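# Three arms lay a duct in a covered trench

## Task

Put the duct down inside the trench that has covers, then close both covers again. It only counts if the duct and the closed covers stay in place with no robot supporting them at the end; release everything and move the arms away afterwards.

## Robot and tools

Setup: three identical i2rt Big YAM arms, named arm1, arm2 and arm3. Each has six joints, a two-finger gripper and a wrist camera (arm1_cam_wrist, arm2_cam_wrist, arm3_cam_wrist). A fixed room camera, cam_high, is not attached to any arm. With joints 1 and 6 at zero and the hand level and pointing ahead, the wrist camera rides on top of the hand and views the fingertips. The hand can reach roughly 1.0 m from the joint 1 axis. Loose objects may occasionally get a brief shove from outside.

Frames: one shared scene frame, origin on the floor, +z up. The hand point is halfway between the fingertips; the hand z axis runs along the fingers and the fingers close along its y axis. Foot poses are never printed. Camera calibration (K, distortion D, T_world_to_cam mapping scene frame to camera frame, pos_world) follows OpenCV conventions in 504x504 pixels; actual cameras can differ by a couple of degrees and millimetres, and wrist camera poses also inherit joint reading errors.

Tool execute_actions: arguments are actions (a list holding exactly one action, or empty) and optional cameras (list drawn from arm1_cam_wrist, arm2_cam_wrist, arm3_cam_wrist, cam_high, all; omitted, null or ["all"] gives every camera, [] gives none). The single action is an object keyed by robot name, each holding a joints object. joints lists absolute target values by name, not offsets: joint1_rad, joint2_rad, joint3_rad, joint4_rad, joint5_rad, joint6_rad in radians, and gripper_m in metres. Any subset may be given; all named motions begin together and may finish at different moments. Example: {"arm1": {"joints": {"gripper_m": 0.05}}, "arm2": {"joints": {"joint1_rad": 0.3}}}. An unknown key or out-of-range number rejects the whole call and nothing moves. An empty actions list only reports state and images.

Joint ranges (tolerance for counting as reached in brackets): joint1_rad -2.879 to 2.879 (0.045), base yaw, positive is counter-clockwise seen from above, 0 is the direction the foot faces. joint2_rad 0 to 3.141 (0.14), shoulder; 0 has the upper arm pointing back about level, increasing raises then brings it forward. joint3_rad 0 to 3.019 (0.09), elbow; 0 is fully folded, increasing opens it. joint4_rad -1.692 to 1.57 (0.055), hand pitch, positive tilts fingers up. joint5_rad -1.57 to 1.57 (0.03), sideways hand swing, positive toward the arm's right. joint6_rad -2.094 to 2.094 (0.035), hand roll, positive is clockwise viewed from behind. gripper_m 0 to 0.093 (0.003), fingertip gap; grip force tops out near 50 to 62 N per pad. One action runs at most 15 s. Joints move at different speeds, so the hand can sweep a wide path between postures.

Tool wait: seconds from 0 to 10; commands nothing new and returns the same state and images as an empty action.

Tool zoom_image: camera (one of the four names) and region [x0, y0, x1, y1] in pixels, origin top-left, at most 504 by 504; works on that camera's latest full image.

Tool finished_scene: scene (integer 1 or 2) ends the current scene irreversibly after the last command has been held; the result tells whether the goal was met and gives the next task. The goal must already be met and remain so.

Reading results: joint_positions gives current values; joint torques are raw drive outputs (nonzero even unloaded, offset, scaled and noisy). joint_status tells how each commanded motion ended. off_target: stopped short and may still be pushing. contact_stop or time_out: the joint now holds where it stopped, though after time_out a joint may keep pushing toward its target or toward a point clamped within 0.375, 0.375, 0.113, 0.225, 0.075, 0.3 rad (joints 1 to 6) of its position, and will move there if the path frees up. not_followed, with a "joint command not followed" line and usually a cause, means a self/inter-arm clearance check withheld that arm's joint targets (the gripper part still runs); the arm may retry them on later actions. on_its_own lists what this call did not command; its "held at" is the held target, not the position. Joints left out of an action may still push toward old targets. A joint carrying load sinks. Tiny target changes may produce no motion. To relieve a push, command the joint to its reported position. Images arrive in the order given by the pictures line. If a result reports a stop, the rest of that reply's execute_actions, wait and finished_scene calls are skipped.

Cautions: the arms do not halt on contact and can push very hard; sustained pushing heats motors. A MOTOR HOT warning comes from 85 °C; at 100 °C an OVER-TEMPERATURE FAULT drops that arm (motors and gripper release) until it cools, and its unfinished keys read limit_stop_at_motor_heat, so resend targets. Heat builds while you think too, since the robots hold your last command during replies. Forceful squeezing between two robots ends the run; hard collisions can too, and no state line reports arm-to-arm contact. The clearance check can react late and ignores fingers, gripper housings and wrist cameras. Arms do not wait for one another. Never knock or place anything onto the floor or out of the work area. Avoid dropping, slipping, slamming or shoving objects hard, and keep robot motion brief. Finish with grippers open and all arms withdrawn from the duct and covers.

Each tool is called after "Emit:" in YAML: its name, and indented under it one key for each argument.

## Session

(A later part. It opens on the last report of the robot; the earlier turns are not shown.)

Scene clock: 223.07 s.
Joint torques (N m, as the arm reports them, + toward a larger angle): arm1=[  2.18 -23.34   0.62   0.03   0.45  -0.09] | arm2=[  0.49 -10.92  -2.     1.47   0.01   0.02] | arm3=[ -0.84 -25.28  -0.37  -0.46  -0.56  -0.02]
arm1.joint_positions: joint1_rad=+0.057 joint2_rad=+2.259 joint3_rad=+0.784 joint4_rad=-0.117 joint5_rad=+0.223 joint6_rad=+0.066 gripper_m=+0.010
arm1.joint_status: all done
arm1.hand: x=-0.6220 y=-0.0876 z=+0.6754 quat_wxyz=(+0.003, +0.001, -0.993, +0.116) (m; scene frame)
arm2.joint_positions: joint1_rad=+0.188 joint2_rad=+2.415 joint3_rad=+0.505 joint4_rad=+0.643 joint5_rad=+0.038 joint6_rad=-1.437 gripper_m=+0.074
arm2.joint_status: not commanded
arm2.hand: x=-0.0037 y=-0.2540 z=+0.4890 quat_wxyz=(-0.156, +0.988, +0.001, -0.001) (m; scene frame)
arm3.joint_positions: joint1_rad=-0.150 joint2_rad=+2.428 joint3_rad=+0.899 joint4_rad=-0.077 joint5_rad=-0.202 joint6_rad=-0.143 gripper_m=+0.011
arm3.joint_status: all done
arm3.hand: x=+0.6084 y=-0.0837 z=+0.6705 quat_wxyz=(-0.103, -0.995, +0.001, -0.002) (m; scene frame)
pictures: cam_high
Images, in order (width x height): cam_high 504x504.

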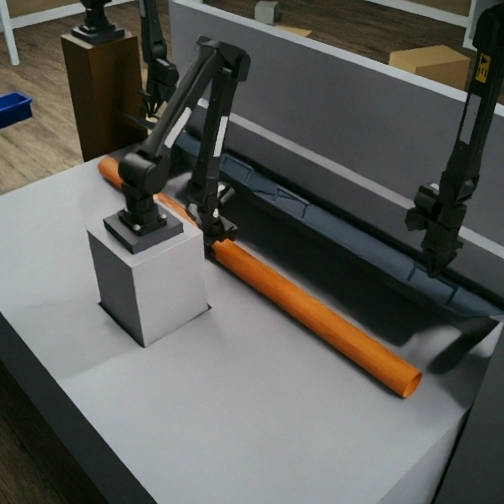

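Emit:
execute_actions:
  actions:
    - {"arm1":{"joints":{"joint1_rad":0.215,"joint2_rad":2.098,"joint3_rad":0.792,"joint4_rad":-0.258,"joint5_rad":0.335,"joint6_rad":0.208}},"arm3":{"joints":{"joint1_rad":-0.268,"joint2_rad":2.276,"joint3_rad":0.902,"joint4_rad":-0.205,"joint5_rad":-0.31,"joint6_rad":-0.26}}}
  cameras: []

Emit:
execute_actions:
  actions:
    - {"arm1":{"joints":{"joint1_rad":0.326,"joint2_rad":2.078,"joint3_rad":0.845,"joint4_rad":-0.436,"joint5_rad":0.417,"joint6_rad":0.343}},"arm3":{"joints":{"joint1_rad":-0.374,"joint2_rad":2.245,"joint3_rad":0.937,"joint4_rad":-0.348,"joint5_rad":-0.39,"joint6_rad":-0.376}}}
  cameras: ["cam_high"]

Scene clock: 228.30 s.
Joint torques (N m, as the arm reports them, + toward a larger angle): arm1=[  2.1  -23.11   1.79  -0.16   0.59  -0.06] | arm2=[  0.44 -10.85  -1.85   1.48   0.02   0.03] | arm3=[ -1.05 -26.     0.3   -0.74  -0.97  -0.02]
arm1.joint_positions: joint1_rad=+0.191 joint2_rad=+2.179 joint3_rad=+0.785 joint4_rad=-0.247 joint5_rad=+0.328 joint6_rad=+0.214 gripper_m=+0.010
arm1.joint_status: all done
arm1.hand: x=-0.6216 y=-0.0580 z=+0.7073 quat_wxyz=(+0.001, -0.001, -0.985, +0.171) (m; scene frame)
arm2.joint_positions: joint1_rad=+0.188 joint2_rad=+2.415 joint3_rad=+0.505 joint4_rad=+0.643 joint5_rad=+0.038 joint6_rad=-1.437 gripper_m=+0.074
arm2.joint_status: not commanded
arm2.hand: x=-0.0037 y=-0.2540 z=+0.4890 quat_wxyz=(-0.156, +0.988, +0.001, -0.001) (m; scene frame)
arm3.joint_positions: joint1_rad=-0.255 joint2_rad=+2.371 joint3_rad=+0.902 joint4_rad=-0.186 joint5_rad=-0.295 joint6_rad=-0.259 gripper_m=+0.011
arm3.joint_status: all done
arm3.hand: x=+0.6085 y=-0.0612 z=+0.6955 quat_wxyz=(-0.154, -0.988, -0.001, -0.002) (m; scene frame)
pictures: none
No camera images: the call's "cameras" was empty. Leave "cameras" out to get every camera's image.

Scene clock: 229.20 s.
Joint torques (N m, as the arm reports them, + toward a larger angle): arm1=[  2.83 -22.59   3.38  -1.59   0.61   0.01] | arm2=[  0.06 -11.01  -1.93   1.41   0.02   0.04] | arm3=[ -1.86 -25.41   1.38  -1.6   -1.03  -0.04]
arm1.joint_positions: joint1_rad=+0.293 joint2_rad=+2.152 joint3_rad=+0.824 joint4_rad=-0.395 joint5_rad=+0.412 joint6_rad=+0.343 gripper_m=+0.010
arm1.joint_status: all done
arm1.hand: x=-0.6220 y=-0.0358 z=+0.7270 quat_wxyz=(+0.007, -0.004, -0.975, +0.221) (m; scene frame)
arm2.joint_positions: joint1_rad=+0.188 joint2_rad=+2.415 joint3_rad=+0.505 joint4_rad=+0.643 joint5_rad=+0.038 joint6_rad=-1.437 gripper_m=+0.074
arm2.joint_status: not commanded
arm2.hand: x=-0.0037 y=-0.2540 z=+0.4890 quat_wxyz=(-0.156, +0.988, +0.001, -0.001) (m; scene frame)
arm3.joint_positions: joint1_rad=-0.353 joint2_rad=+2.334 joint3_rad=+0.927 joint4_rad=-0.315 joint5_rad=-0.375 joint6_rad=-0.375 gripper_m=+0.011
arm3.joint_status: all done
arm3.hand: x=+0.6094 y=-0.0380 z=+0.7166 quat_wxyz=(-0.201, -0.980, -0.001, -0.003) (m; scene frame)
pictures: cam_high
Images, in order (width x height): cam_high 504x504.

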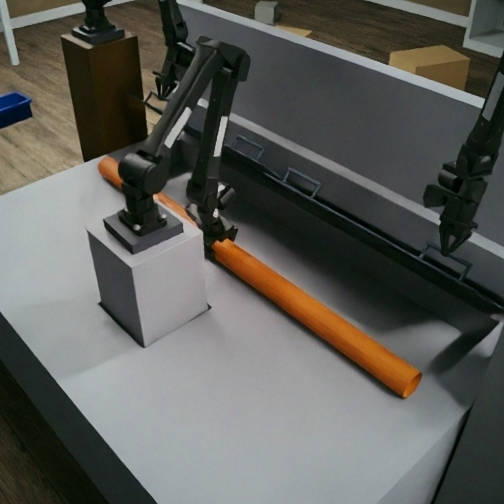

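Emit:
execute_actions:
  actions:
    - {"arm1":{"joints":{"joint1_rad":0.404,"joint2_rad":2.075,"joint3_rad":0.885,"joint4_rad":-0.54,"joint5_rad":0.467,"joint6_rad":0.432}},"arm3":{"joints":{"joint1_rad":-0.452,"joint2_rad":2.228,"joint3_rad":0.982,"joint4_rad":-0.485,"joint5_rad":-0.447,"joint6_rad":-0.477}}}
  cameras: []

Emit:
execute_actions:
  actions:
    - {"arm1":{"joints":{"joint1_rad":0.482,"joint2_rad":2.078,"joint3_rad":0.92,"joint4_rad":-0.64,"joint5_rad":0.518,"joint6_rad":0.518}},"arm3":{"joints":{"joint1_rad":-0.53,"joint2_rad":2.232,"joint3_rad":1.035,"joint4_rad":-0.62,"joint5_rad":-0.5,"joint6_rad":-0.577}}}
  cameras: ["cam_high"]

Scene clock: 234.47 s.
Joint torques (N m, as the arm reports them, + toward a larger angle): arm1=[  3.32 -22.41   4.01  -1.74   0.46   0.02] | arm2=[  0.54 -11.03  -1.99   1.38   0.03   0.03] | arm3=[ -2.19 -25.96   1.99  -2.22  -1.13  -0.06]
arm1.joint_positions: joint1_rad=+0.364 joint2_rad=+2.145 joint3_rad=+0.859 joint4_rad=-0.499 joint5_rad=+0.467 joint6_rad=+0.432 gripper_m=+0.010
arm1.joint_status: all done
arm1.hand: x=-0.6217 y=-0.0188 z=+0.7395 quat_wxyz=(+0.006, -0.004, -0.967, +0.256) (m; scene frame)
arm2.joint_positions: joint1_rad=+0.188 joint2_rad=+2.415 joint3_rad=+0.505 joint4_rad=+0.643 joint5_rad=+0.038 joint6_rad=-1.437 gripper_m=+0.074
arm2.joint_status: not commanded
arm2.hand: x=-0.0037 y=-0.2540 z=+0.4890 quat_wxyz=(-0.156, +0.988, +0.001, -0.001) (m; scene frame)
arm3.joint_positions: joint1_rad=-0.427 joint2_rad=+2.319 joint3_rad=+0.968 joint4_rad=-0.441 joint5_rad=-0.430 joint6_rad=-0.473 gripper_m=+0.011
arm3.joint_status: all done
arm3.hand: x=+0.6098 y=-0.0191 z=+0.7316 quat_wxyz=(-0.239, -0.971, -0.004, -0.005) (m; scene frame)
pictures: none
No camera images: the call's "cameras" was empty. Leave "cameras" out to get every camera's image.

Scene clock: 235.30 s.
Joint torques (N m, as the arm reports them, + toward a larger angle): arm1=[  3.4  -21.97   4.12  -1.93   0.45  -0.01] | arm2=[  0.51 -10.75  -1.95   1.45   0.03   0.03] | arm3=[ -2.33 -25.83   2.52  -2.63  -1.08  -0.06]
arm1.joint_positions: joint1_rad=+0.439 joint2_rad=+2.140 joint3_rad=+0.895 joint4_rad=-0.597 joint5_rad=+0.520 joint6_rad=+0.523 gripper_m=+0.010
arm1.joint_status: all done
arm1.hand: x=-0.6213 y=+0.0011 z=+0.7525 quat_wxyz=(-0.003, -0.001, -0.957, +0.290) (m; scene frame)
arm2.joint_positions: joint1_rad=+0.188 joint2_rad=+2.415 joint3_rad=+0.505 joint4_rad=+0.643 joint5_rad=+0.038 joint6_rad=-1.437 gripper_m=+0.074
arm2.joint_status: not commanded
arm2.hand: x=-0.0037 y=-0.2540 z=+0.4890 quat_wxyz=(-0.156, +0.988, +0.001, -0.001) (m; scene frame)
arm3.joint_positions: joint1_rad=-0.503 joint2_rad=+2.316 joint3_rad=+1.018 joint4_rad=-0.571 joint5_rad=-0.485 joint6_rad=-0.574 gripper_m=+0.011
arm3.joint_status: all done
arm3.hand: x=+0.6105 y=+0.0022 z=+0.7461 quat_wxyz=(-0.279, -0.960, -0.003, -0.002) (m; scene frame)
pictures: cam_high
Images, in order (width x height): cam_high 504x504.

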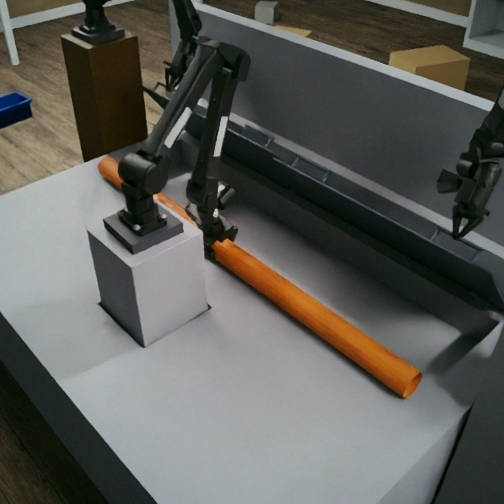

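Emit:
execute_actions:
  actions:
    - {"arm2":{"joints":{"joint1_rad":0.185,"joint2_rad":2.29,"joint3_rad":0.468,"joint4_rad":0.662,"joint5_rad":0.042,"joint6_rad":-1.443}},"arm1":{"joints":{"joint2_rad":2.068}},"arm3":{"joints":{"joint2_rad":2.218}}}
  cameras: ["cam_high","arm2_cam_wrist"]

Scene clock: 268.30 s.
Joint torques (N m, as the arm reports them, + toward a larger angle): arm1=[  3.43 -23.     4.17  -1.95   0.46  -0.01] | arm2=[  0.69 -17.3   -2.69   1.52   0.11   0.06] | arm3=[ -2.4  -27.19   2.5   -2.63  -1.08  -0.07]
arm1.joint_positions: joint1_rad=+0.439 joint2_rad=+2.140 joint3_rad=+0.895 joint4_rad=-0.597 joint5_rad=+0.520 joint6_rad=+0.523 gripper_m=+0.010
arm1.joint_status: all done
arm1.hand: x=-0.6213 y=+0.0011 z=+0.7525 quat_wxyz=(-0.003, -0.001, -0.957, +0.290) (m; scene frame)
arm2.joint_positions: joint1_rad=+0.188 joint2_rad=+2.357 joint3_rad=+0.489 joint4_rad=+0.643 joint5_rad=+0.038 joint6_rad=-1.437 gripper_m=+0.075
arm2.joint_status: all done
arm2.hand: x=-0.0056 y=-0.2412 z=+0.5060 quat_wxyz=(-0.176, +0.984, +0.000, -0.003) (m; scene frame)
arm3.joint_positions: joint1_rad=-0.503 joint2_rad=+2.316 joint3_rad=+1.018 joint4_rad=-0.571 joint5_rad=-0.485 joint6_rad=-0.574 gripper_m=+0.011
arm3.joint_status: all done
arm3.hand: x=+0.6105 y=+0.0022 z=+0.7461 quat_wxyz=(-0.279, -0.960, -0.003, -0.002) (m; scene frame)
pictures: arm2_cam_wrist, cam_high
camera_calibration (this result's frames):
arm2_cam_wrist: T_world_to_cam=[[0.000255669, 0.945839, 0.324636, 0.0612786], [0.820388, -0.185828, 0.540769, -0.305606], [0.571806, 0.26619, -0.776003, 0.583743], [0, 0, 0, 1]] pos_world=[-0.0830884, -0.270136, 0.598355]
Images, in order (width x height): arm2_cam_wrist 504x504, cam_high 504x504.

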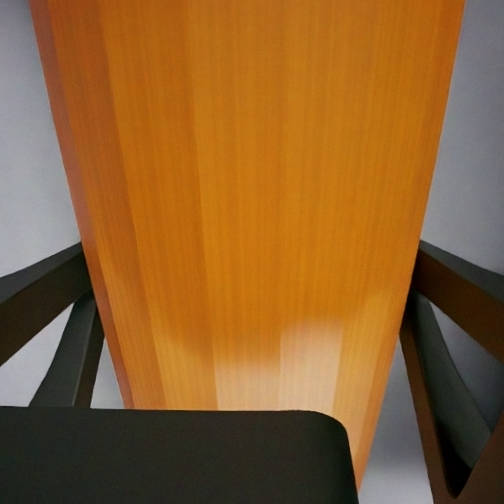

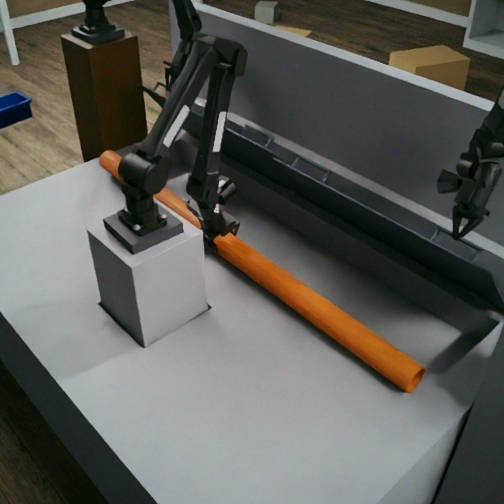

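Emit:
execute_actions:
  actions:
    - {"arm2":{"joints":{"joint1_rad":0.154,"joint2_rad":2.176,"joint3_rad":0.645,"joint4_rad":0.42,"joint5_rad":0.035,"joint6_rad":-1.474}}}
  cameras: ["cam_high"]

Scene clock: 280.07 s.
Joint torques (N m, as the arm reports them, + toward a larger angle): arm1=[  3.41 -22.99   4.17  -1.96   0.45  -0.01] | arm2=[  0.25 -18.39   1.17   1.28   0.08  -0.01] | arm3=[ -2.42 -27.16   2.54  -2.6   -1.08  -0.06]
arm1.joint_positions: joint1_rad=+0.439 joint2_rad=+2.140 joint3_rad=+0.895 joint4_rad=-0.597 joint5_rad=+0.520 joint6_rad=+0.523 gripper_m=+0.010
arm1.joint_status: not commanded
arm1.hand: x=-0.6213 y=+0.0011 z=+0.7525 quat_wxyz=(-0.003, -0.001, -0.957, +0.290) (m; scene frame)
arm2.joint_positions: joint1_rad=+0.160 joint2_rad=+2.243 joint3_rad=+0.630 joint4_rad=+0.406 joint5_rad=+0.030 joint6_rad=-1.461 gripper_m=+0.075
arm2.joint_status: all done
arm2.hand: x=-0.0062 y=-0.1679 z=+0.5262 quat_wxyz=(-0.185, +0.983, -0.001, -0.003) (m; scene frame)
arm3.joint_positions: joint1_rad=-0.503 joint2_rad=+2.316 joint3_rad=+1.018 joint4_rad=-0.571 joint5_rad=-0.485 joint6_rad=-0.574 gripper_m=+0.011
arm3.joint_status: not commanded
arm3.hand: x=+0.6105 y=+0.0022 z=+0.7461 quat_wxyz=(-0.279, -0.960, -0.003, -0.002) (m; scene frame)
pictures: cam_high
Images, in order (width x height): cam_high 504x504.

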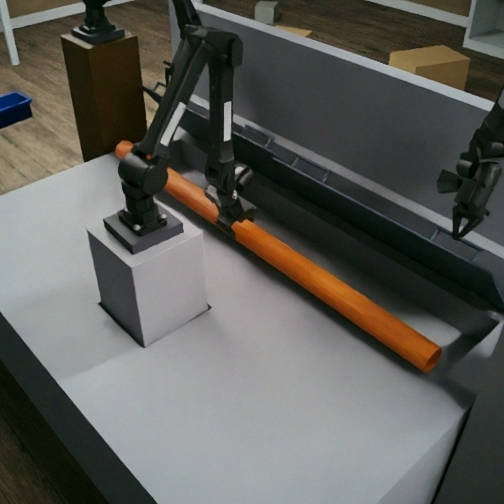

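Emit:
execute_actions:
  actions:
    - {"arm2":{"joints":{"joint1_rad":0.132,"joint2_rad":2.218,"joint3_rad":0.843,"joint4_rad":0.245,"joint5_rad":0.028,"joint6_rad":-1.498}}}
  cameras: ["cam_high"]

Scene clock: 285.10 s.
Joint torques (N m, as the arm reports them, + toward a larger angle): arm1=[  3.36 -22.88   4.17  -1.89   0.44  -0.01] | arm2=[ -0.13 -20.35   2.74   1.1    0.13  -0.02] | arm3=[ -2.35 -27.1    2.52  -2.61  -1.08  -0.06]
arm1.joint_positions: joint1_rad=+0.439 joint2_rad=+2.140 joint3_rad=+0.895 joint4_rad=-0.597 joint5_rad=+0.520 joint6_rad=+0.523 gripper_m=+0.010
arm1.joint_status: not commanded
arm1.hand: x=-0.6213 y=+0.0011 z=+0.7525 quat_wxyz=(-0.003, -0.001, -0.957, +0.290) (m; scene frame)
arm2.joint_positions: joint1_rad=+0.139 joint2_rad=+2.271 joint3_rad=+0.824 joint4_rad=+0.235 joint5_rad=+0.022 joint6_rad=-1.485 gripper_m=+0.075
arm2.joint_status: all done
arm2.hand: x=-0.0058 y=-0.0986 z=+0.5205 quat_wxyz=(-0.182, +0.983, +0.001, -0.003) (m; scene frame)
arm3.joint_positions: joint1_rad=-0.503 joint2_rad=+2.316 joint3_rad=+1.018 joint4_rad=-0.571 joint5_rad=-0.485 joint6_rad=-0.574 gripper_m=+0.011
arm3.joint_status: not commanded
arm3.hand: x=+0.6105 y=+0.0022 z=+0.7461 quat_wxyz=(-0.279, -0.960, -0.003, -0.002) (m; scene frame)
pictures: cam_high
Images, in order (width x height): cam_high 504x504.

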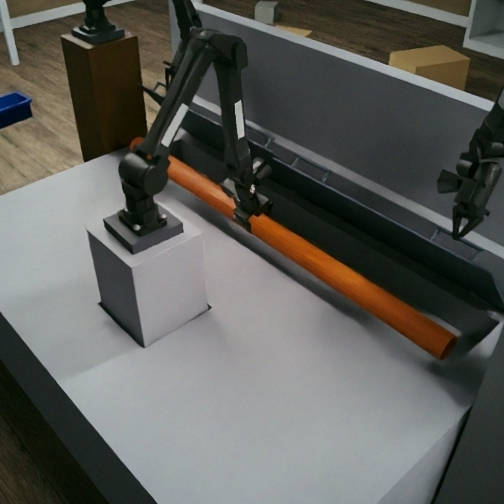

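Emit:
execute_actions:
  actions:
    - {"arm2":{"joints":{"joint1_rad":0.125,"joint2_rad":2.322,"joint3_rad":0.966,"joint4_rad":0.2,"joint5_rad":0.025,"joint6_rad":-1.506}}}
  cameras: []

Emit:
execute_actions:
  actions:
    - {"arm2":{"joints":{"joint1_rad":0.123,"joint2_rad":2.395,"joint3_rad":1.027,"joint4_rad":0.232,"joint5_rad":0.025,"joint6_rad":-1.508}}}
  cameras: ["cam_high"]

Scene clock: 298.97 s.
Joint torques (N m, as the arm reports them, + toward a larger angle): arm1=[  3.47 -22.97   4.15  -1.94   0.46  -0.02] | arm2=[ -0.4  -22.11   3.17   0.89   0.03  -0.04] | arm3=[ -2.43 -27.06   2.52  -2.6   -1.08  -0.07]
arm1.joint_positions: joint1_rad=+0.439 joint2_rad=+2.140 joint3_rad=+0.895 joint4_rad=-0.597 joint5_rad=+0.520 joint6_rad=+0.523 gripper_m=+0.010
arm1.joint_status: not commanded
arm1.hand: x=-0.6213 y=+0.0011 z=+0.7525 quat_wxyz=(-0.003, -0.001, -0.957, +0.290) (m; scene frame)
arm2.joint_positions: joint1_rad=+0.134 joint2_rad=+2.388 joint3_rad=+0.937 joint4_rad=+0.195 joint5_rad=+0.022 joint6_rad=-1.493 gripper_m=+0.075
arm2.joint_status: all done
arm2.hand: x=-0.0050 y=-0.0832 z=+0.4806 quat_wxyz=(-0.161, +0.987, +0.002, +0.000) (m; scene frame)
arm3.joint_positions: joint1_rad=-0.503 joint2_rad=+2.316 joint3_rad=+1.018 joint4_rad=-0.571 joint5_rad=-0.485 joint6_rad=-0.574 gripper_m=+0.011
arm3.joint_status: not commanded
arm3.hand: x=+0.6105 y=+0.0022 z=+0.7461 quat_wxyz=(-0.279, -0.960, -0.003, -0.002) (m; scene frame)
pictures: none
No camera images: the call's "cameras" was empty. Leave "cameras" out to get every camera's image.

Scene clock: 299.73 s.
Joint torques (N m, as the arm reports them, + toward a larger angle): arm1=[  3.43 -22.91   4.16  -1.91   0.45  -0.01] | arm2=[ -0.11 -20.51   2.75   2.09   0.05  -0.04] | arm3=[ -2.37 -27.24   2.51  -2.65  -1.08  -0.07]
arm1.joint_positions: joint1_rad=+0.439 joint2_rad=+2.140 joint3_rad=+0.895 joint4_rad=-0.597 joint5_rad=+0.520 joint6_rad=+0.523 gripper_m=+0.010
arm1.joint_status: not commanded
arm1.hand: x=-0.6213 y=+0.0011 z=+0.7525 quat_wxyz=(-0.003, -0.001, -0.957, +0.290) (m; scene frame)
arm2.joint_positions: joint1_rad=+0.133 joint2_rad=+2.449 joint3_rad=+1.003 joint4_rad=+0.195 joint5_rad=+0.022 joint6_rad=-1.494 gripper_m=+0.075
arm2.joint_status: all done
arm2.hand: x=-0.0054 y=-0.0682 z=+0.4614 quat_wxyz=(-0.163, +0.987, +0.002, +0.000) (m; scene frame)
arm3.joint_positions: joint1_rad=-0.503 joint2_rad=+2.316 joint3_rad=+1.018 joint4_rad=-0.571 joint5_rad=-0.485 joint6_rad=-0.574 gripper_m=+0.011
arm3.joint_status: not commanded
arm3.hand: x=+0.6105 y=+0.0022 z=+0.7461 quat_wxyz=(-0.279, -0.960, -0.003, -0.002) (m; scene frame)
pictures: cam_high
Images, in order (width x height): cam_high 504x504.

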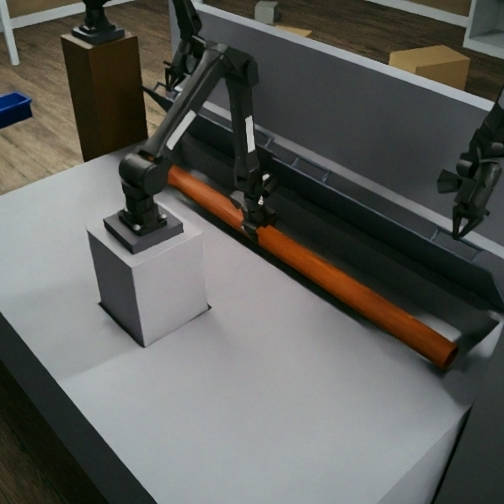

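Emit:
zoom_image:
  camera: "cam_high"
  region: [330, 250, 504, 420]

Emit:
zoom_image:
  camera: "cam_high"
  region: [120, 120, 290, 270]

Region (330, 250, 504, 420) of cam_high's 504x504 image, scaled by 2.897, with more detail than that image has; it fills the top 492 rows of this view, and the rest is white.

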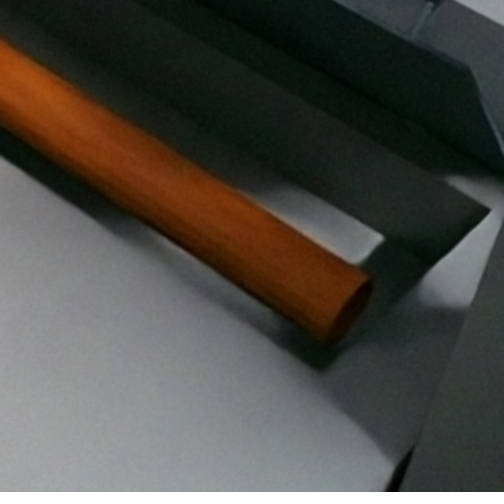

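Region (120, 120, 290, 270) of cam_high's 504x504 image, scaled by 2.965, with more detail than that image has; it fills the top 445 rows of this view, and the rest is white.

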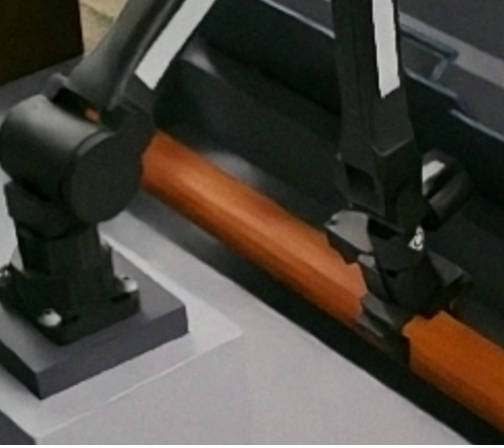

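Emit:
execute_actions:
  actions:
    - {"arm2":{"joints":{"joint2_rad":2.468,"joint3_rad":1.088,"joint4_rad":0.243}}}
  cameras: ["cam_high","arm2_cam_wrist"]

Scene clock: 326.70 s.
Joint torques (N m, as the arm reports them, + toward a larger angle): arm1=[  3.33 -23.01   4.14  -1.93   0.46  -0.02] | arm2=[ -0.23 -22.56   2.59   2.29   0.05  -0.06] | arm3=[ -2.41 -27.13   2.5   -2.61  -1.08  -0.05]
arm1.joint_positions: joint1_rad=+0.439 joint2_rad=+2.140 joint3_rad=+0.895 joint4_rad=-0.597 joint5_rad=+0.520 joint6_rad=+0.523 gripper_m=+0.010
arm1.joint_status: not commanded
arm1.hand: x=-0.6213 y=+0.0011 z=+0.7525 quat_wxyz=(-0.003, -0.001, -0.957, +0.290) (m; scene frame)
arm2.joint_positions: joint1_rad=+0.133 joint2_rad=+2.528 joint3_rad=+1.064 joint4_rad=+0.197 joint5_rad=+0.022 joint6_rad=-1.495 gripper_m=+0.075
arm2.joint_status: all done
arm2.hand: x=-0.0056 y=-0.0646 z=+0.4322 quat_wxyz=(-0.155, +0.988, +0.003, +0.000) (m; scene frame)
arm3.joint_positions: joint1_rad=-0.503 joint2_rad=+2.316 joint3_rad=+1.018 joint4_rad=-0.571 joint5_rad=-0.485 joint6_rad=-0.574 gripper_m=+0.011
arm3.joint_status: not commanded
arm3.hand: x=+0.6105 y=+0.0022 z=+0.7461 quat_wxyz=(-0.279, -0.960, -0.003, -0.002) (m; scene frame)
pictures: arm2_cam_wrist, cam_high
camera_calibration (this result's frames):
arm2_cam_wrist: T_world_to_cam=[[-0.00545065, 0.959125, 0.28293, -0.062886], [0.816356, -0.159136, 0.555193, -0.237366], [0.577524, 0.233998, -0.78212, 0.480134], [0, 0, 0, 1]] pos_world=[-0.083856, -0.0898082, 0.525099]
Images, in order (width x height): arm2_cam_wrist 504x504, cam_high 504x504.

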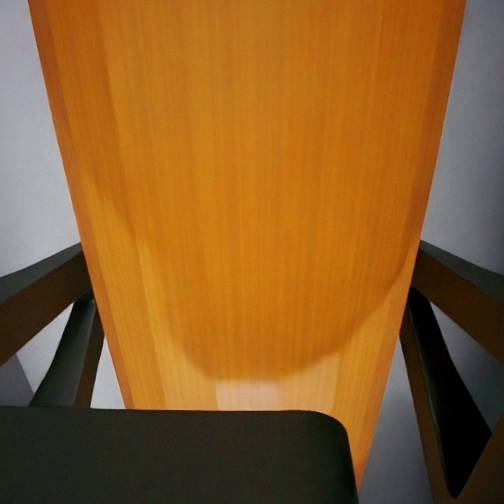

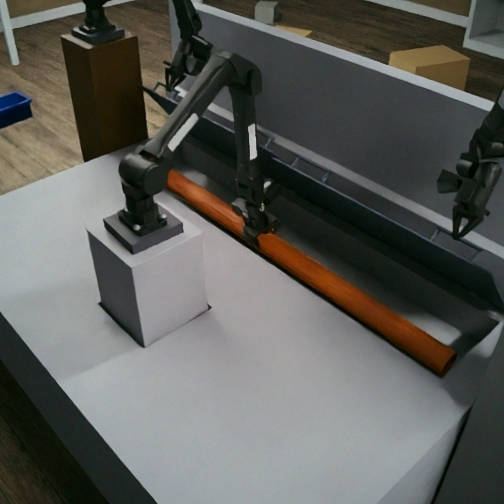

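Emit:
execute_actions:
  actions:
    - {"arm2":{"joints":{"joint2_rad":2.536,"joint3_rad":1.159,"joint4_rad":0.243}}}
  cameras: []

Emit:
execute_actions:
  actions:
    - {"arm2":{"joints":{"joint2_rad":2.585,"joint3_rad":1.198,"joint4_rad":0.243}}}
  cameras: ["cam_high"]

Scene clock: 330.07 s.
Joint torques (N m, as the arm reports them, + toward a larger angle): arm1=[  3.39 -23.07   4.17  -1.92   0.45  -0.01] | arm2=[ -0.33 -22.8    3.12   2.35   0.03  -0.06] | arm3=[ -2.41 -27.09   2.49  -2.59  -1.07  -0.07]
arm1.joint_positions: joint1_rad=+0.439 joint2_rad=+2.140 joint3_rad=+0.895 joint4_rad=-0.597 joint5_rad=+0.520 joint6_rad=+0.523 gripper_m=+0.010
arm1.joint_status: not commanded
arm1.hand: x=-0.6213 y=+0.0011 z=+0.7525 quat_wxyz=(-0.003, -0.001, -0.957, +0.290) (m; scene frame)
arm2.joint_positions: joint1_rad=+0.133 joint2_rad=+2.594 joint3_rad=+1.136 joint4_rad=+0.197 joint5_rad=+0.022 joint6_rad=-1.495 gripper_m=+0.075
arm2.joint_status: all done
arm2.hand: x=-0.0067 y=-0.0509 z=+0.4098 quat_wxyz=(-0.158, +0.987, +0.003, +0.000) (m; scene frame)
arm3.joint_positions: joint1_rad=-0.503 joint2_rad=+2.316 joint3_rad=+1.018 joint4_rad=-0.571 joint5_rad=-0.485 joint6_rad=-0.574 gripper_m=+0.011
arm3.joint_status: not commanded
arm3.hand: x=+0.6105 y=+0.0022 z=+0.7461 quat_wxyz=(-0.279, -0.960, -0.003, -0.002) (m; scene frame)
pictures: none
No camera images: the call's "cameras" was empty. Leave "cameras" out to get every camera's image.

Scene clock: 330.83 s.
Joint torques (N m, as the arm reports them, + toward a larger angle): arm1=[  3.36 -22.95   4.13  -1.93   0.45  -0.01] | arm2=[  0.37 -23.28   2.72   2.34   0.05  -0.04] | arm3=[ -2.36 -27.13   2.5   -2.61  -1.08  -0.06]
arm1.joint_positions: joint1_rad=+0.439 joint2_rad=+2.140 joint3_rad=+0.895 joint4_rad=-0.597 joint5_rad=+0.520 joint6_rad=+0.523 gripper_m=+0.010
arm1.joint_status: not commanded
arm1.hand: x=-0.6213 y=+0.0011 z=+0.7525 quat_wxyz=(-0.003, -0.001, -0.957, +0.290) (m; scene frame)
arm2.joint_positions: joint1_rad=+0.133 joint2_rad=+2.642 joint3_rad=+1.172 joint4_rad=+0.197 joint5_rad=+0.022 joint6_rad=-1.497 gripper_m=+0.074
arm2.joint_status: all done
arm2.hand: x=-0.0065 y=-0.0522 z=+0.3908 quat_wxyz=(-0.152, +0.988, +0.004, +0.001) (m; scene frame)
arm3.joint_positions: joint1_rad=-0.503 joint2_rad=+2.316 joint3_rad=+1.018 joint4_rad=-0.571 joint5_rad=-0.485 joint6_rad=-0.574 gripper_m=+0.011
arm3.joint_status: not commanded
arm3.hand: x=+0.6105 y=+0.0022 z=+0.7461 quat_wxyz=(-0.279, -0.960, -0.003, -0.002) (m; scene frame)
pictures: cam_high
Images, in order (width x height): cam_high 504x504.

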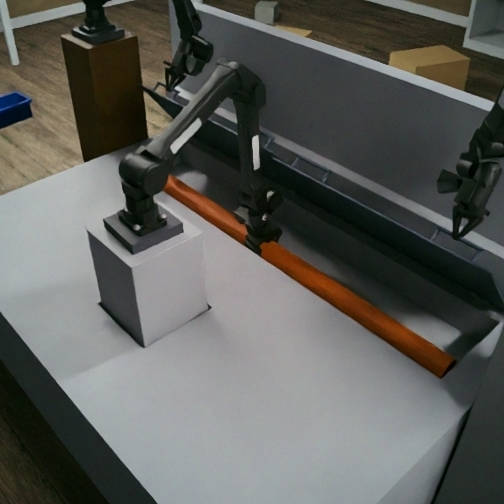

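Emit:
execute_actions:
  actions:
    - {"arm2":{"joints":{"joint2_rad":2.61,"joint3_rad":1.208,"joint4_rad":0.243}}}
  cameras: []

Emit:
execute_actions:
  actions:
    - {"arm2":{"joints":{"joint2_rad":2.632,"joint3_rad":1.208,"joint4_rad":0.23}}}
  cameras: ["cam_high","arm2_cam_wrist"]

Scene clock: 334.27 s.
Joint torques (N m, as the arm reports them, + toward a larger angle): arm1=[  3.44 -22.8    4.08  -1.93   0.45  -0.01] | arm2=[ -0.26 -21.93   2.91   2.37   0.04  -0.01] | arm3=[ -2.37 -27.13   2.54  -2.65  -1.08  -0.06]
arm1.joint_positions: joint1_rad=+0.439 joint2_rad=+2.140 joint3_rad=+0.895 joint4_rad=-0.597 joint5_rad=+0.520 joint6_rad=+0.523 gripper_m=+0.010
arm1.joint_status: not commanded
arm1.hand: x=-0.6213 y=+0.0011 z=+0.7525 quat_wxyz=(-0.003, -0.001, -0.957, +0.290) (m; scene frame)
arm2.joint_positions: joint1_rad=+0.133 joint2_rad=+2.656 joint3_rad=+1.179 joint4_rad=+0.198 joint5_rad=+0.022 joint6_rad=-1.499 gripper_m=+0.074
arm2.joint_status: all done
arm2.hand: x=-0.0064 y=-0.0538 z=+0.3854 quat_wxyz=(-0.149, +0.989, +0.005, +0.001) (m; scene frame)
arm3.joint_positions: joint1_rad=-0.503 joint2_rad=+2.316 joint3_rad=+1.018 joint4_rad=-0.571 joint5_rad=-0.485 joint6_rad=-0.574 gripper_m=+0.011
arm3.joint_status: not commanded
arm3.hand: x=+0.6105 y=+0.0022 z=+0.7461 quat_wxyz=(-0.279, -0.960, -0.003, -0.002) (m; scene frame)
pictures: none
No camera images: the call's "cameras" was empty. Leave "cameras" out to get every camera's image.

Scene clock: 334.73 s.
Joint torques (N m, as the arm reports them, + toward a larger angle): arm1=[  3.28 -22.87   4.15  -1.95   0.45  -0.01] | arm2=[ -0.38 -20.03   2.78   1.8    0.04  -0.01] | arm3=[ -2.3  -27.03   2.52  -2.61  -1.08  -0.06]
arm1.joint_positions: joint1_rad=+0.439 joint2_rad=+2.140 joint3_rad=+0.895 joint4_rad=-0.597 joint5_rad=+0.520 joint6_rad=+0.523 gripper_m=+0.010
arm1.joint_status: not commanded
arm1.hand: x=-0.6213 y=+0.0011 z=+0.7525 quat_wxyz=(-0.003, -0.001, -0.957, +0.290) (m; scene frame)
arm2.joint_positions: joint1_rad=+0.133 joint2_rad=+2.656 joint3_rad=+1.179 joint4_rad=+0.198 joint5_rad=+0.022 joint6_rad=-1.499 gripper_m=+0.074
arm2.joint_status: all done
arm2.hand: x=-0.0063 y=-0.0540 z=+0.3852 quat_wxyz=(-0.149, +0.989, +0.005, +0.001) (m; scene frame)
arm3.joint_positions: joint1_rad=-0.503 joint2_rad=+2.316 joint3_rad=+1.018 joint4_rad=-0.571 joint5_rad=-0.485 joint6_rad=-0.574 gripper_m=+0.011
arm3.joint_status: not commanded
arm3.hand: x=+0.6105 y=+0.0022 z=+0.7461 quat_wxyz=(-0.279, -0.960, -0.003, -0.002) (m; scene frame)
pictures: arm2_cam_wrist, cam_high
camera_calibration (this result's frames):
arm2_cam_wrist: T_world_to_cam=[[-0.0102517, 0.962255, 0.271955, -0.0554407], [0.815718, -0.149256, 0.558862, -0.209867], [0.578359, 0.227568, -0.783399, 0.441434], [0, 0, 0, 1]] pos_world=[-0.0846835, -0.0784322, 0.478183]
Images, in order (width x height): arm2_cam_wrist 504x504, cam_high 504x504.

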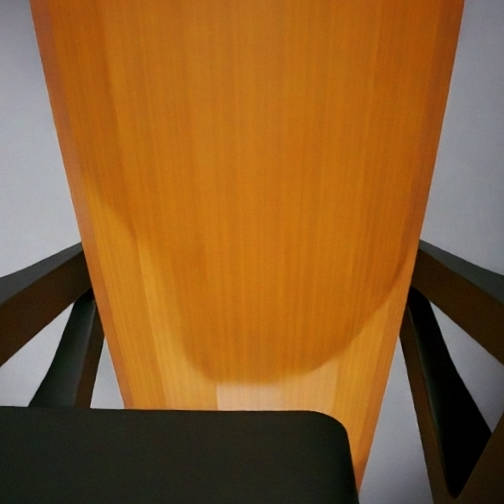

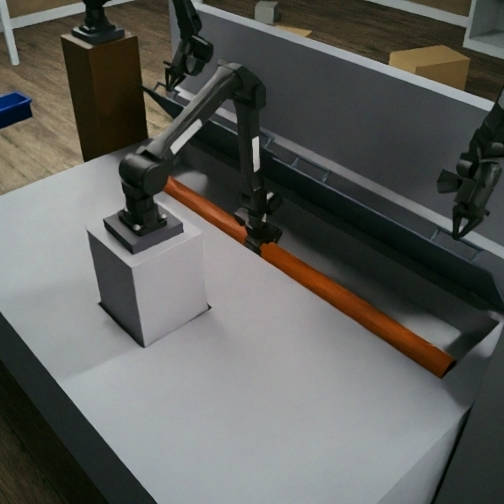

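Emit:
execute_actions:
  actions:
    - {"arm2":{"joints":{"joint2_rad":2.66,"joint3_rad":1.188,"joint4_rad":0.215}}}
  cameras: []

Emit:
execute_actions:
  actions:
    - {"arm2":{"joints":{"gripper_m":0.09}}}
  cameras: ["cam_high","arm2_cam_wrist"]

Scene clock: 337.93 s.
Joint torques (N m, as the arm reports them, + toward a larger angle): arm1=[  3.52 -22.96   4.16  -1.92   0.45  -0.01] | arm2=[ -0.37 -17.64   1.52   1.23   0.02  -0.02] | arm3=[ -2.25 -27.13   2.5   -2.64  -1.07  -0.06]
arm1.joint_positions: joint1_rad=+0.439 joint2_rad=+2.140 joint3_rad=+0.895 joint4_rad=-0.597 joint5_rad=+0.520 joint6_rad=+0.523 gripper_m=+0.010
arm1.joint_status: not commanded
arm1.hand: x=-0.6213 y=+0.0011 z=+0.7525 quat_wxyz=(-0.003, -0.001, -0.957, +0.290) (m; scene frame)
arm2.joint_positions: joint1_rad=+0.133 joint2_rad=+2.658 joint3_rad=+1.179 joint4_rad=+0.198 joint5_rad=+0.022 joint6_rad=-1.499 gripper_m=+0.074
arm2.joint_status: all done
arm2.hand: x=-0.0063 y=-0.0547 z=+0.3845 quat_wxyz=(-0.148, +0.989, +0.005, +0.001) (m; scene frame)
arm3.joint_positions: joint1_rad=-0.503 joint2_rad=+2.316 joint3_rad=+1.018 joint4_rad=-0.571 joint5_rad=-0.485 joint6_rad=-0.574 gripper_m=+0.011
arm3.joint_status: not commanded
arm3.hand: x=+0.6105 y=+0.0022 z=+0.7461 quat_wxyz=(-0.279, -0.960, -0.003, -0.002) (m; scene frame)
pictures: none
No camera images: the call's "cameras" was empty. Leave "cameras" out to get every camera's image.

Scene clock: 338.47 s.
Joint torques (N m, as the arm reports them, + toward a larger angle): arm1=[  3.41 -22.84   4.14  -1.94   0.46  -0.01] | arm2=[ -0.17 -18.55   1.58   1.19   0.05  -0.01] | arm3=[ -2.3  -27.13   2.52  -2.63  -1.08  -0.06]
arm1.joint_positions: joint1_rad=+0.439 joint2_rad=+2.140 joint3_rad=+0.895 joint4_rad=-0.597 joint5_rad=+0.520 joint6_rad=+0.523 gripper_m=+0.010
arm1.joint_status: not commanded
arm1.hand: x=-0.6213 y=+0.0011 z=+0.7525 quat_wxyz=(-0.003, -0.001, -0.957, +0.290) (m; scene frame)
arm2.joint_positions: joint1_rad=+0.133 joint2_rad=+2.658 joint3_rad=+1.180 joint4_rad=+0.198 joint5_rad=+0.022 joint6_rad=-1.500 gripper_m=+0.090
arm2.joint_status: all done
arm2.hand: x=-0.0063 y=-0.0543 z=+0.3846 quat_wxyz=(-0.149, +0.989, +0.005, +0.001) (m; scene frame)
arm3.joint_positions: joint1_rad=-0.503 joint2_rad=+2.316 joint3_rad=+1.018 joint4_rad=-0.571 joint5_rad=-0.485 joint6_rad=-0.574 gripper_m=+0.011
arm3.joint_status: not commanded
arm3.hand: x=+0.6105 y=+0.0022 z=+0.7461 quat_wxyz=(-0.279, -0.960, -0.003, -0.002) (m; scene frame)
pictures: arm2_cam_wrist, cam_high
camera_calibration (this result's frames):
arm2_cam_wrist: T_world_to_cam=[[-0.0106477, 0.962458, 0.271221, -0.0546988], [0.815673, -0.148536, 0.559119, -0.209633], [0.578415, 0.227181, -0.78347, 0.440987], [0, 0, 0, 1]] pos_world=[-0.0846642, -0.0786768, 0.477546]
Images, in order (width x height): arm2_cam_wrist 504x504, cam_high 504x504.

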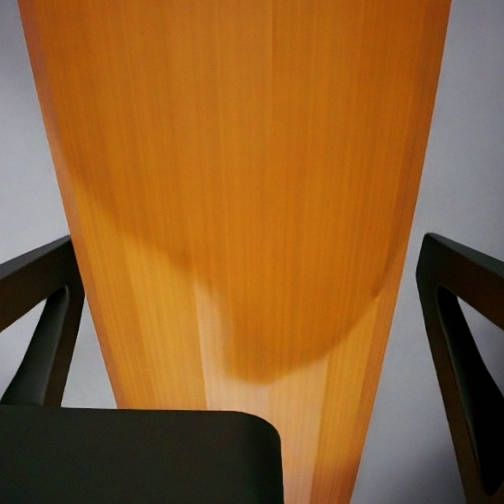

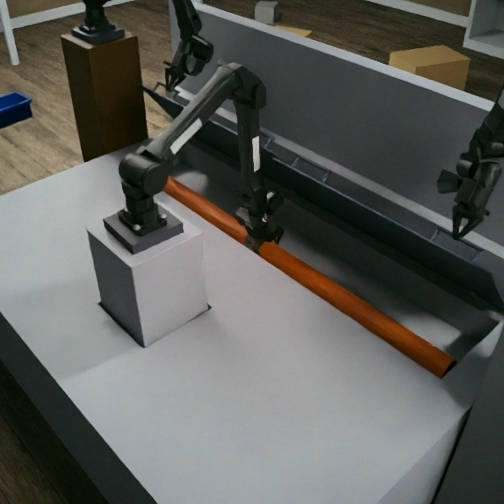

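Emit:
execute_actions:
  actions:
    - {"arm2":{"joints":{"joint2_rad":2.575,"joint3_rad":1.1,"joint4_rad":0.225}}}
  cameras: ["arm2_cam_wrist"]

Emit:
execute_actions:
  actions:
    - {"arm2":{"joints":{"joint2_rad":2.45,"joint3_rad":0.985,"joint4_rad":0.225}}}
  cameras: ["cam_high","arm2_cam_wrist"]

Scene clock: 356.53 s.
Joint torques (N m, as the arm reports them, + toward a larger angle): arm1=[  3.4  -22.85   4.14  -1.93   0.46  -0.01] | arm2=[ -0.25 -18.85   0.9    1.06   0.03   0.02] | arm3=[ -2.37 -27.15   2.54  -2.61  -1.08  -0.06]
arm1.joint_positions: joint1_rad=+0.439 joint2_rad=+2.140 joint3_rad=+0.895 joint4_rad=-0.597 joint5_rad=+0.520 joint6_rad=+0.523 gripper_m=+0.010
arm1.joint_status: not commanded
arm1.hand: x=-0.6213 y=+0.0011 z=+0.7525 quat_wxyz=(-0.003, -0.001, -0.957, +0.290) (m; scene frame)
arm2.joint_positions: joint1_rad=+0.133 joint2_rad=+2.598 joint3_rad=+1.100 joint4_rad=+0.211 joint5_rad=+0.022 joint6_rad=-1.501 gripper_m=+0.090
arm2.joint_status: all done
arm2.hand: x=-0.0049 y=-0.0714 z=+0.4048 quat_wxyz=(-0.145, +0.989, +0.006, +0.002) (m; scene frame)
arm3.joint_positions: joint1_rad=-0.503 joint2_rad=+2.316 joint3_rad=+1.018 joint4_rad=-0.571 joint5_rad=-0.485 joint6_rad=-0.574 gripper_m=+0.011
arm3.joint_status: not commanded
arm3.hand: x=+0.6105 y=+0.0022 z=+0.7461 quat_wxyz=(-0.279, -0.960, -0.003, -0.002) (m; scene frame)
pictures: arm2_cam_wrist
camera_calibration (this result's frames):
arm2_cam_wrist: T_world_to_cam=[[-0.0119281, 0.96438, 0.264251, -0.0407319], [0.8153, -0.143621, 0.560945, -0.224984], [0.578916, 0.222135, -0.784546, 0.459996], [0, 0, 0, 1]] pos_world=[-0.0833551, -0.0952128, 0.497855]
Images, in order (width x height): arm2_cam_wrist 504x504.

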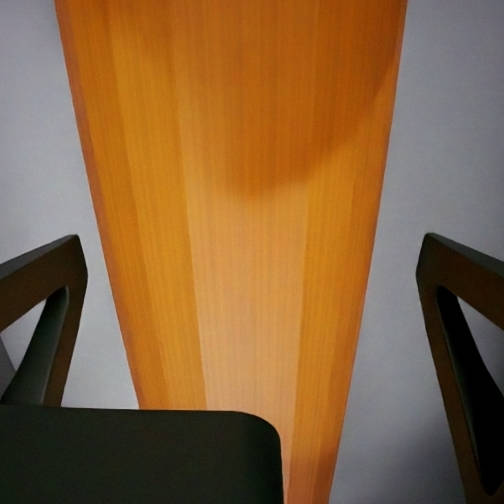

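Scene clock: 357.40 s.
Joint torques (N m, as the arm reports them, + toward a larger angle): arm1=[  3.58 -22.97   4.16  -1.94   0.45  -0.02] | arm2=[ -0.25 -17.41   0.81   1.1    0.03   0.  ] | arm3=[ -2.26 -27.19   2.51  -2.63  -1.08  -0.06]
arm1.joint_positions: joint1_rad=+0.439 joint2_rad=+2.140 joint3_rad=+0.895 joint4_rad=-0.597 joint5_rad=+0.520 joint6_rad=+0.523 gripper_m=+0.010
arm1.joint_status: not commanded
arm1.hand: x=-0.6213 y=+0.0011 z=+0.7525 quat_wxyz=(-0.003, -0.001, -0.957, +0.290) (m; scene frame)
arm2.joint_positions: joint1_rad=+0.132 joint2_rad=+2.465 joint3_rad=+0.985 joint4_rad=+0.215 joint5_rad=+0.022 joint6_rad=-1.502 gripper_m=+0.090
arm2.joint_status: all done
arm2.hand: x=-0.0041 y=-0.0810 z=+0.4535 quat_wxyz=(-0.156, +0.988, +0.006, +0.001) (m; scene frame)
arm3.joint_positions: joint1_rad=-0.503 joint2_rad=+2.316 joint3_rad=+1.018 joint4_rad=-0.571 joint5_rad=-0.485 joint6_rad=-0.574 gripper_m=+0.011
arm3.joint_status: not commanded
arm3.hand: x=+0.6105 y=+0.0022 z=+0.7461 quat_wxyz=(-0.279, -0.960, -0.003, -0.002) (m; scene frame)
pictures: arm2_cam_wrist, cam_high
camera_calibration (this result's frames):
arm2_cam_wrist: T_world_to_cam=[[-0.012276, 0.95831, 0.285466, -0.0544384], [0.816272, -0.155288, 0.556404, -0.253217], [0.577537, 0.239848, -0.780335, 0.499393], [0, 0, 0, 1]] pos_world=[-0.0823924, -0.106931, 0.546125]
Images, in order (width x height): arm2_cam_wrist 504x504, cam_high 504x504.

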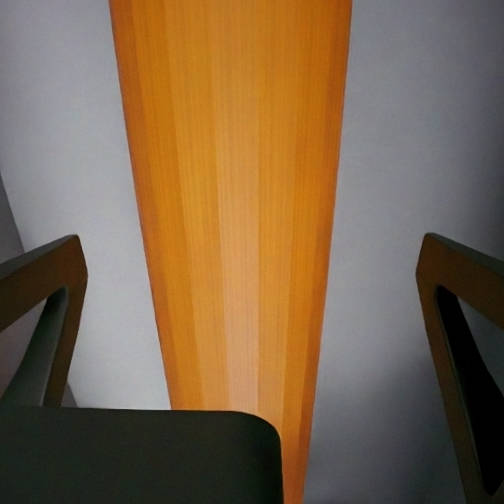

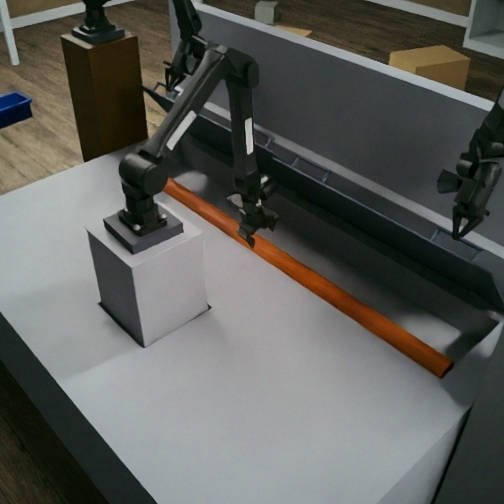

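Emit:
execute_actions:
  actions:
    - {"arm2":{"joints":{"joint2_rad":2.365,"joint3_rad":0.92,"joint4_rad":0.265}}}
  cameras: []

Emit:
execute_actions:
  actions:
    - {"arm2":{"joints":{"joint2_rad":2.22,"joint3_rad":0.775,"joint4_rad":0.275}}}
  cameras: []

Emit:
execute_actions:
  actions:
    - {"arm2":{"joints":{"joint2_rad":2.06,"joint3_rad":0.59,"joint4_rad":0.28}}}
  cameras: ["cam_high"]

Scene clock: 371.27 s.
Joint torques (N m, as the arm reports them, + toward a larger angle): arm1=[  3.38 -22.82   4.15  -1.93   0.46  -0.02] | arm2=[ -0.26 -17.65   1.42   1.54   0.04   0.03] | arm3=[ -2.32 -27.19   2.5   -2.61  -1.08  -0.06]
arm1.joint_positions: joint1_rad=+0.439 joint2_rad=+2.140 joint3_rad=+0.895 joint4_rad=-0.597 joint5_rad=+0.520 joint6_rad=+0.523 gripper_m=+0.010
arm1.joint_status: not commanded
arm1.hand: x=-0.6213 y=+0.0011 z=+0.7525 quat_wxyz=(-0.003, -0.001, -0.957, +0.290) (m; scene frame)
arm2.joint_positions: joint1_rad=+0.132 joint2_rad=+2.384 joint3_rad=+0.916 joint4_rad=+0.245 joint5_rad=+0.022 joint6_rad=-1.502 gripper_m=+0.090
arm2.joint_status: all done
arm2.hand: x=-0.0041 y=-0.0828 z=+0.4841 quat_wxyz=(-0.177, +0.984, +0.006, -0.001) (m; scene frame)
arm3.joint_positions: joint1_rad=-0.503 joint2_rad=+2.316 joint3_rad=+1.018 joint4_rad=-0.571 joint5_rad=-0.485 joint6_rad=-0.574 gripper_m=+0.011
arm3.joint_status: not commanded
arm3.hand: x=+0.6105 y=+0.0022 z=+0.7461 quat_wxyz=(-0.279, -0.960, -0.003, -0.002) (m; scene frame)
pictures: none
No camera images: the call's "cameras" was empty. Leave "cameras" out to get every camera's image.

Scene clock: 372.10 s.
Joint torques (N m, as the arm reports them, + toward a larger angle): arm1=[  3.46 -22.86   4.14  -1.95   0.45  -0.01] | arm2=[ -0.24 -16.07   1.29   1.25   0.04   0.03] | arm3=[ -2.35 -27.16   2.51  -2.61  -1.07  -0.06]
arm1.joint_positions: joint1_rad=+0.439 joint2_rad=+2.140 joint3_rad=+0.895 joint4_rad=-0.597 joint5_rad=+0.520 joint6_rad=+0.523 gripper_m=+0.010
arm1.joint_status: not commanded
arm1.hand: x=-0.6213 y=+0.0011 z=+0.7525 quat_wxyz=(-0.003, -0.001, -0.957, +0.290) (m; scene frame)
arm2.joint_positions: joint1_rad=+0.132 joint2_rad=+2.233 joint3_rad=+0.774 joint4_rad=+0.256 joint5_rad=+0.022 joint6_rad=-1.502 gripper_m=+0.090
arm2.joint_status: all done
arm2.hand: x=-0.0020 y=-0.1106 z=+0.5317 quat_wxyz=(-0.186, +0.982, +0.006, -0.002) (m; scene frame)
arm3.joint_positions: joint1_rad=-0.503 joint2_rad=+2.316 joint3_rad=+1.018 joint4_rad=-0.571 joint5_rad=-0.485 joint6_rad=-0.574 gripper_m=+0.011
arm3.joint_status: not commanded
arm3.hand: x=+0.6105 y=+0.0022 z=+0.7461 quat_wxyz=(-0.279, -0.960, -0.003, -0.002) (m; scene frame)
pictures: none
No camera images: the call's "cameras" was empty. Leave "cameras" out to get every camera's image.

Scene clock: 372.90 s.
Joint torques (N m, as the arm reports them, + toward a larger angle): arm1=[  3.49 -22.91   4.17  -1.94   0.45  -0.01] | arm2=[ -0.3  -13.24   1.32   1.56   0.05   0.01] | arm3=[ -2.4  -27.08   2.53  -2.64  -1.08  -0.07]
arm1.joint_positions: joint1_rad=+0.439 joint2_rad=+2.140 joint3_rad=+0.895 joint4_rad=-0.597 joint5_rad=+0.520 joint6_rad=+0.523 gripper_m=+0.010
arm1.joint_status: not commanded
arm1.hand: x=-0.6213 y=+0.0011 z=+0.7525 quat_wxyz=(-0.003, -0.001, -0.957, +0.290) (m; scene frame)
arm2.joint_positions: joint1_rad=+0.132 joint2_rad=+2.072 joint3_rad=+0.589 joint4_rad=+0.260 joint5_rad=+0.022 joint6_rad=-1.502 gripper_m=+0.090
arm2.joint_status: all done
arm2.hand: x=+0.0028 y=-0.1689 z=+0.5716 quat_wxyz=(-0.177, +0.984, +0.006, -0.001) (m; scene frame)
arm3.joint_positions: joint1_rad=-0.503 joint2_rad=+2.316 joint3_rad=+1.018 joint4_rad=-0.571 joint5_rad=-0.485 joint6_rad=-0.574 gripper_m=+0.011
arm3.joint_status: not commanded
arm3.hand: x=+0.6105 y=+0.0022 z=+0.7461 quat_wxyz=(-0.279, -0.960, -0.003, -0.002) (m; scene frame)
pictures: cam_high
Images, in order (width x height): cam_high 504x504.

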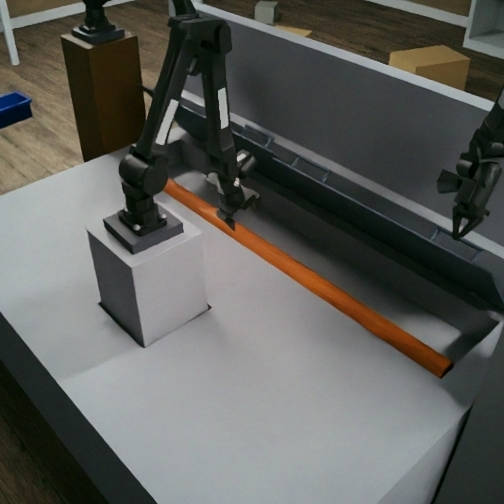

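Emit:
execute_actions:
  actions:
    - {"arm2":{"joints":{"joint2_rad":1.84,"joint3_rad":0.41,"joint4_rad":0.21,"gripper_m":0.05}},"arm1":{"joints":{"joint1_rad":0.314,"joint2_rad":2.092,"joint3_rad":0.842,"joint4_rad":-0.41,"joint5_rad":0.41,"joint6_rad":0.345}},"arm3":{"joints":{"joint1_rad":-0.366,"joint2_rad":2.259,"joint3_rad":0.929,"joint4_rad":-0.334,"joint5_rad":-0.38,"joint6_rad":-0.372}}}
  cameras: ["cam_high"]

Scene clock: 381.67 s.
Joint torques (N m, as the arm reports them, + toward a larger angle): arm1=[  1.99 -21.42   2.47   0.15   0.46  -0.08] | arm2=[ -0.22 -10.8    1.61  -0.2    0.03   0.02] | arm3=[ -1.07 -24.14   0.52  -0.42  -0.76   0.1 ]
arm1.joint_positions: joint1_rad=+0.292 joint2_rad=+2.153 joint3_rad=+0.832 joint4_rad=-0.410 joint5_rad=+0.409 joint6_rad=+0.355 gripper_m=+0.010
arm1.joint_status: all done
arm1.hand: x=-0.6214 y=-0.0351 z=+0.7273 quat_wxyz=(+0.010, -0.010, -0.975, +0.221) (m; scene frame)
arm2.joint_positions: joint1_rad=+0.132 joint2_rad=+1.851 joint3_rad=+0.406 joint4_rad=+0.224 joint5_rad=+0.022 joint6_rad=-1.502 gripper_m=+0.050
arm2.joint_status: all done
arm2.hand: x=+0.0074 y=-0.2260 z=+0.6185 quat_wxyz=(-0.178, +0.984, +0.006, -0.001) (m; scene frame)
arm3.joint_positions: joint1_rad=-0.353 joint2_rad=+2.333 joint3_rad=+0.931 joint4_rad=-0.326 joint5_rad=-0.371 joint6_rad=-0.385 gripper_m=+0.011
arm3.joint_status: all done
arm3.hand: x=+0.6095 y=-0.0373 z=+0.7171 quat_wxyz=(-0.200, -0.980, -0.006, -0.005) (m; scene frame)
pictures: cam_high
Images, in order (width x height): cam_high 504x504.

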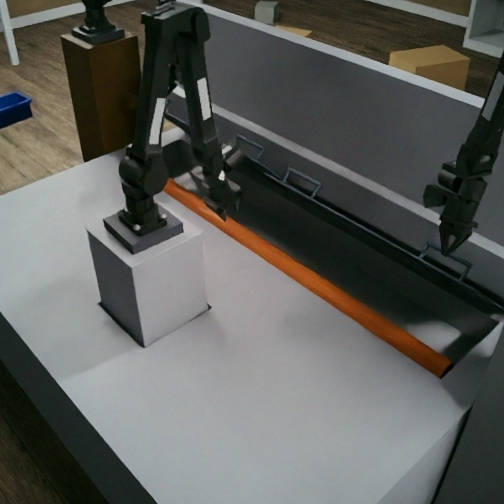

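Emit:
execute_actions:
  actions:
    - {"arm2":{"joints":{"joint2_rad":1.63,"joint3_rad":0.33,"joint4_rad":0.11}},"arm1":{"joints":{"joint1_rad":0.207,"joint2_rad":2.114,"joint3_rad":0.792,"joint4_rad":-0.24,"joint5_rad":0.332,"joint6_rad":0.208}},"arm3":{"joints":{"joint1_rad":-0.266,"joint2_rad":2.291,"joint3_rad":0.895,"joint4_rad":-0.198,"joint5_rad":-0.312,"joint6_rad":-0.247}}}
  cameras: []

Emit:
execute_actions:
  actions:
    - {"arm2":{"joints":{"joint2_rad":1.42,"joint3_rad":0.33,"joint4_rad":-0.07}},"arm1":{"joints":{"joint1_rad":0.069,"joint2_rad":2.193,"joint3_rad":0.782,"joint4_rad":-0.106,"joint5_rad":0.227,"joint6_rad":0.049}},"arm3":{"joints":{"joint1_rad":-0.158,"joint2_rad":2.35,"joint3_rad":0.89,"joint4_rad":-0.08,"joint5_rad":-0.215,"joint6_rad":-0.13}}}
  cameras: ["cam_high"]

Scene clock: 390.10 s.
Joint torques (N m, as the arm reports them, + toward a larger angle): arm1=[  1.67 -21.66   1.77   0.69   0.42  -0.14] | arm2=[-0.53 -7.87  2.79  0.2   0.05  0.04] | arm3=[ -0.47 -24.17  -0.25  -0.16  -0.9    0.17]
arm1.joint_positions: joint1_rad=+0.193 joint2_rad=+2.179 joint3_rad=+0.785 joint4_rad=-0.248 joint5_rad=+0.331 joint6_rad=+0.225 gripper_m=+0.010
arm1.joint_status: all done
arm1.hand: x=-0.6217 y=-0.0579 z=+0.7075 quat_wxyz=(+0.000, -0.005, -0.985, +0.172) (m; scene frame)
arm2.joint_positions: joint1_rad=+0.132 joint2_rad=+1.636 joint3_rad=+0.321 joint4_rad=+0.125 joint5_rad=+0.022 joint6_rad=-1.502 gripper_m=+0.050
arm2.joint_status: all done
arm2.hand: x=+0.0091 y=-0.2482 z=+0.6586 quat_wxyz=(-0.192, +0.981, +0.006, -0.002) (m; scene frame)
arm3.joint_positions: joint1_rad=-0.260 joint2_rad=+2.369 joint3_rad=+0.901 joint4_rad=-0.191 joint5_rad=-0.299 joint6_rad=-0.267 gripper_m=+0.011
arm3.joint_status: all done
arm3.hand: x=+0.6092 y=-0.0602 z=+0.6964 quat_wxyz=(-0.156, -0.988, -0.002, -0.003) (m; scene frame)
pictures: none
No camera images: the call's "cameras" was empty. Leave "cameras" out to get every camera's image.

Scene clock: 391.07 s.
Joint torques (N m, as the arm reports them, + toward a larger angle): arm1=[  1.41 -22.07   0.75   0.31   0.3   -0.2 ] | arm2=[-0.25 -6.6   4.35  0.08  0.05  0.02] | arm3=[ -0.47 -24.43  -0.68  -0.06  -0.58   0.14]
arm1.joint_positions: joint1_rad=+0.056 joint2_rad=+2.262 joint3_rad=+0.779 joint4_rad=-0.102 joint5_rad=+0.227 joint6_rad=+0.072 gripper_m=+0.010
arm1.joint_status: all done
arm1.hand: x=-0.6229 y=-0.0886 z=+0.6742 quat_wxyz=(+0.000, -0.003, -0.993, +0.117) (m; scene frame)
arm2.joint_positions: joint1_rad=+0.132 joint2_rad=+1.424 joint3_rad=+0.321 joint4_rad=-0.052 joint5_rad=+0.022 joint6_rad=-1.502 gripper_m=+0.050
arm2.joint_status: all done
arm2.hand: x=+0.0088 y=-0.2456 z=+0.7016 quat_wxyz=(-0.209, +0.978, +0.006, -0.003) (m; scene frame)
arm3.joint_positions: joint1_rad=-0.153 joint2_rad=+2.430 joint3_rad=+0.897 joint4_rad=-0.074 joint5_rad=-0.207 joint6_rad=-0.148 gripper_m=+0.011
arm3.joint_status: all done
arm3.hand: x=+0.6091 y=-0.0839 z=+0.6701 quat_wxyz=(-0.106, -0.994, -0.001, -0.001) (m; scene frame)
pictures: cam_high
Images, in order (width x height): cam_high 504x504.

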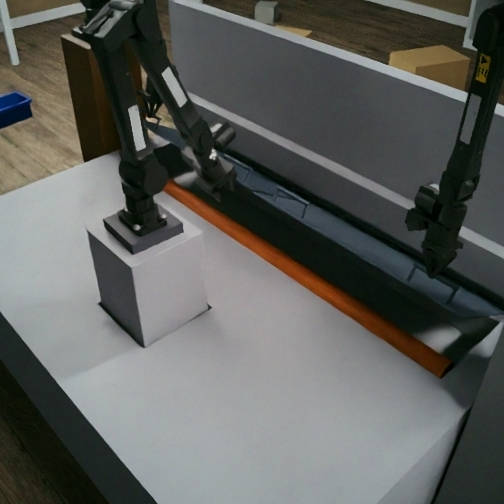

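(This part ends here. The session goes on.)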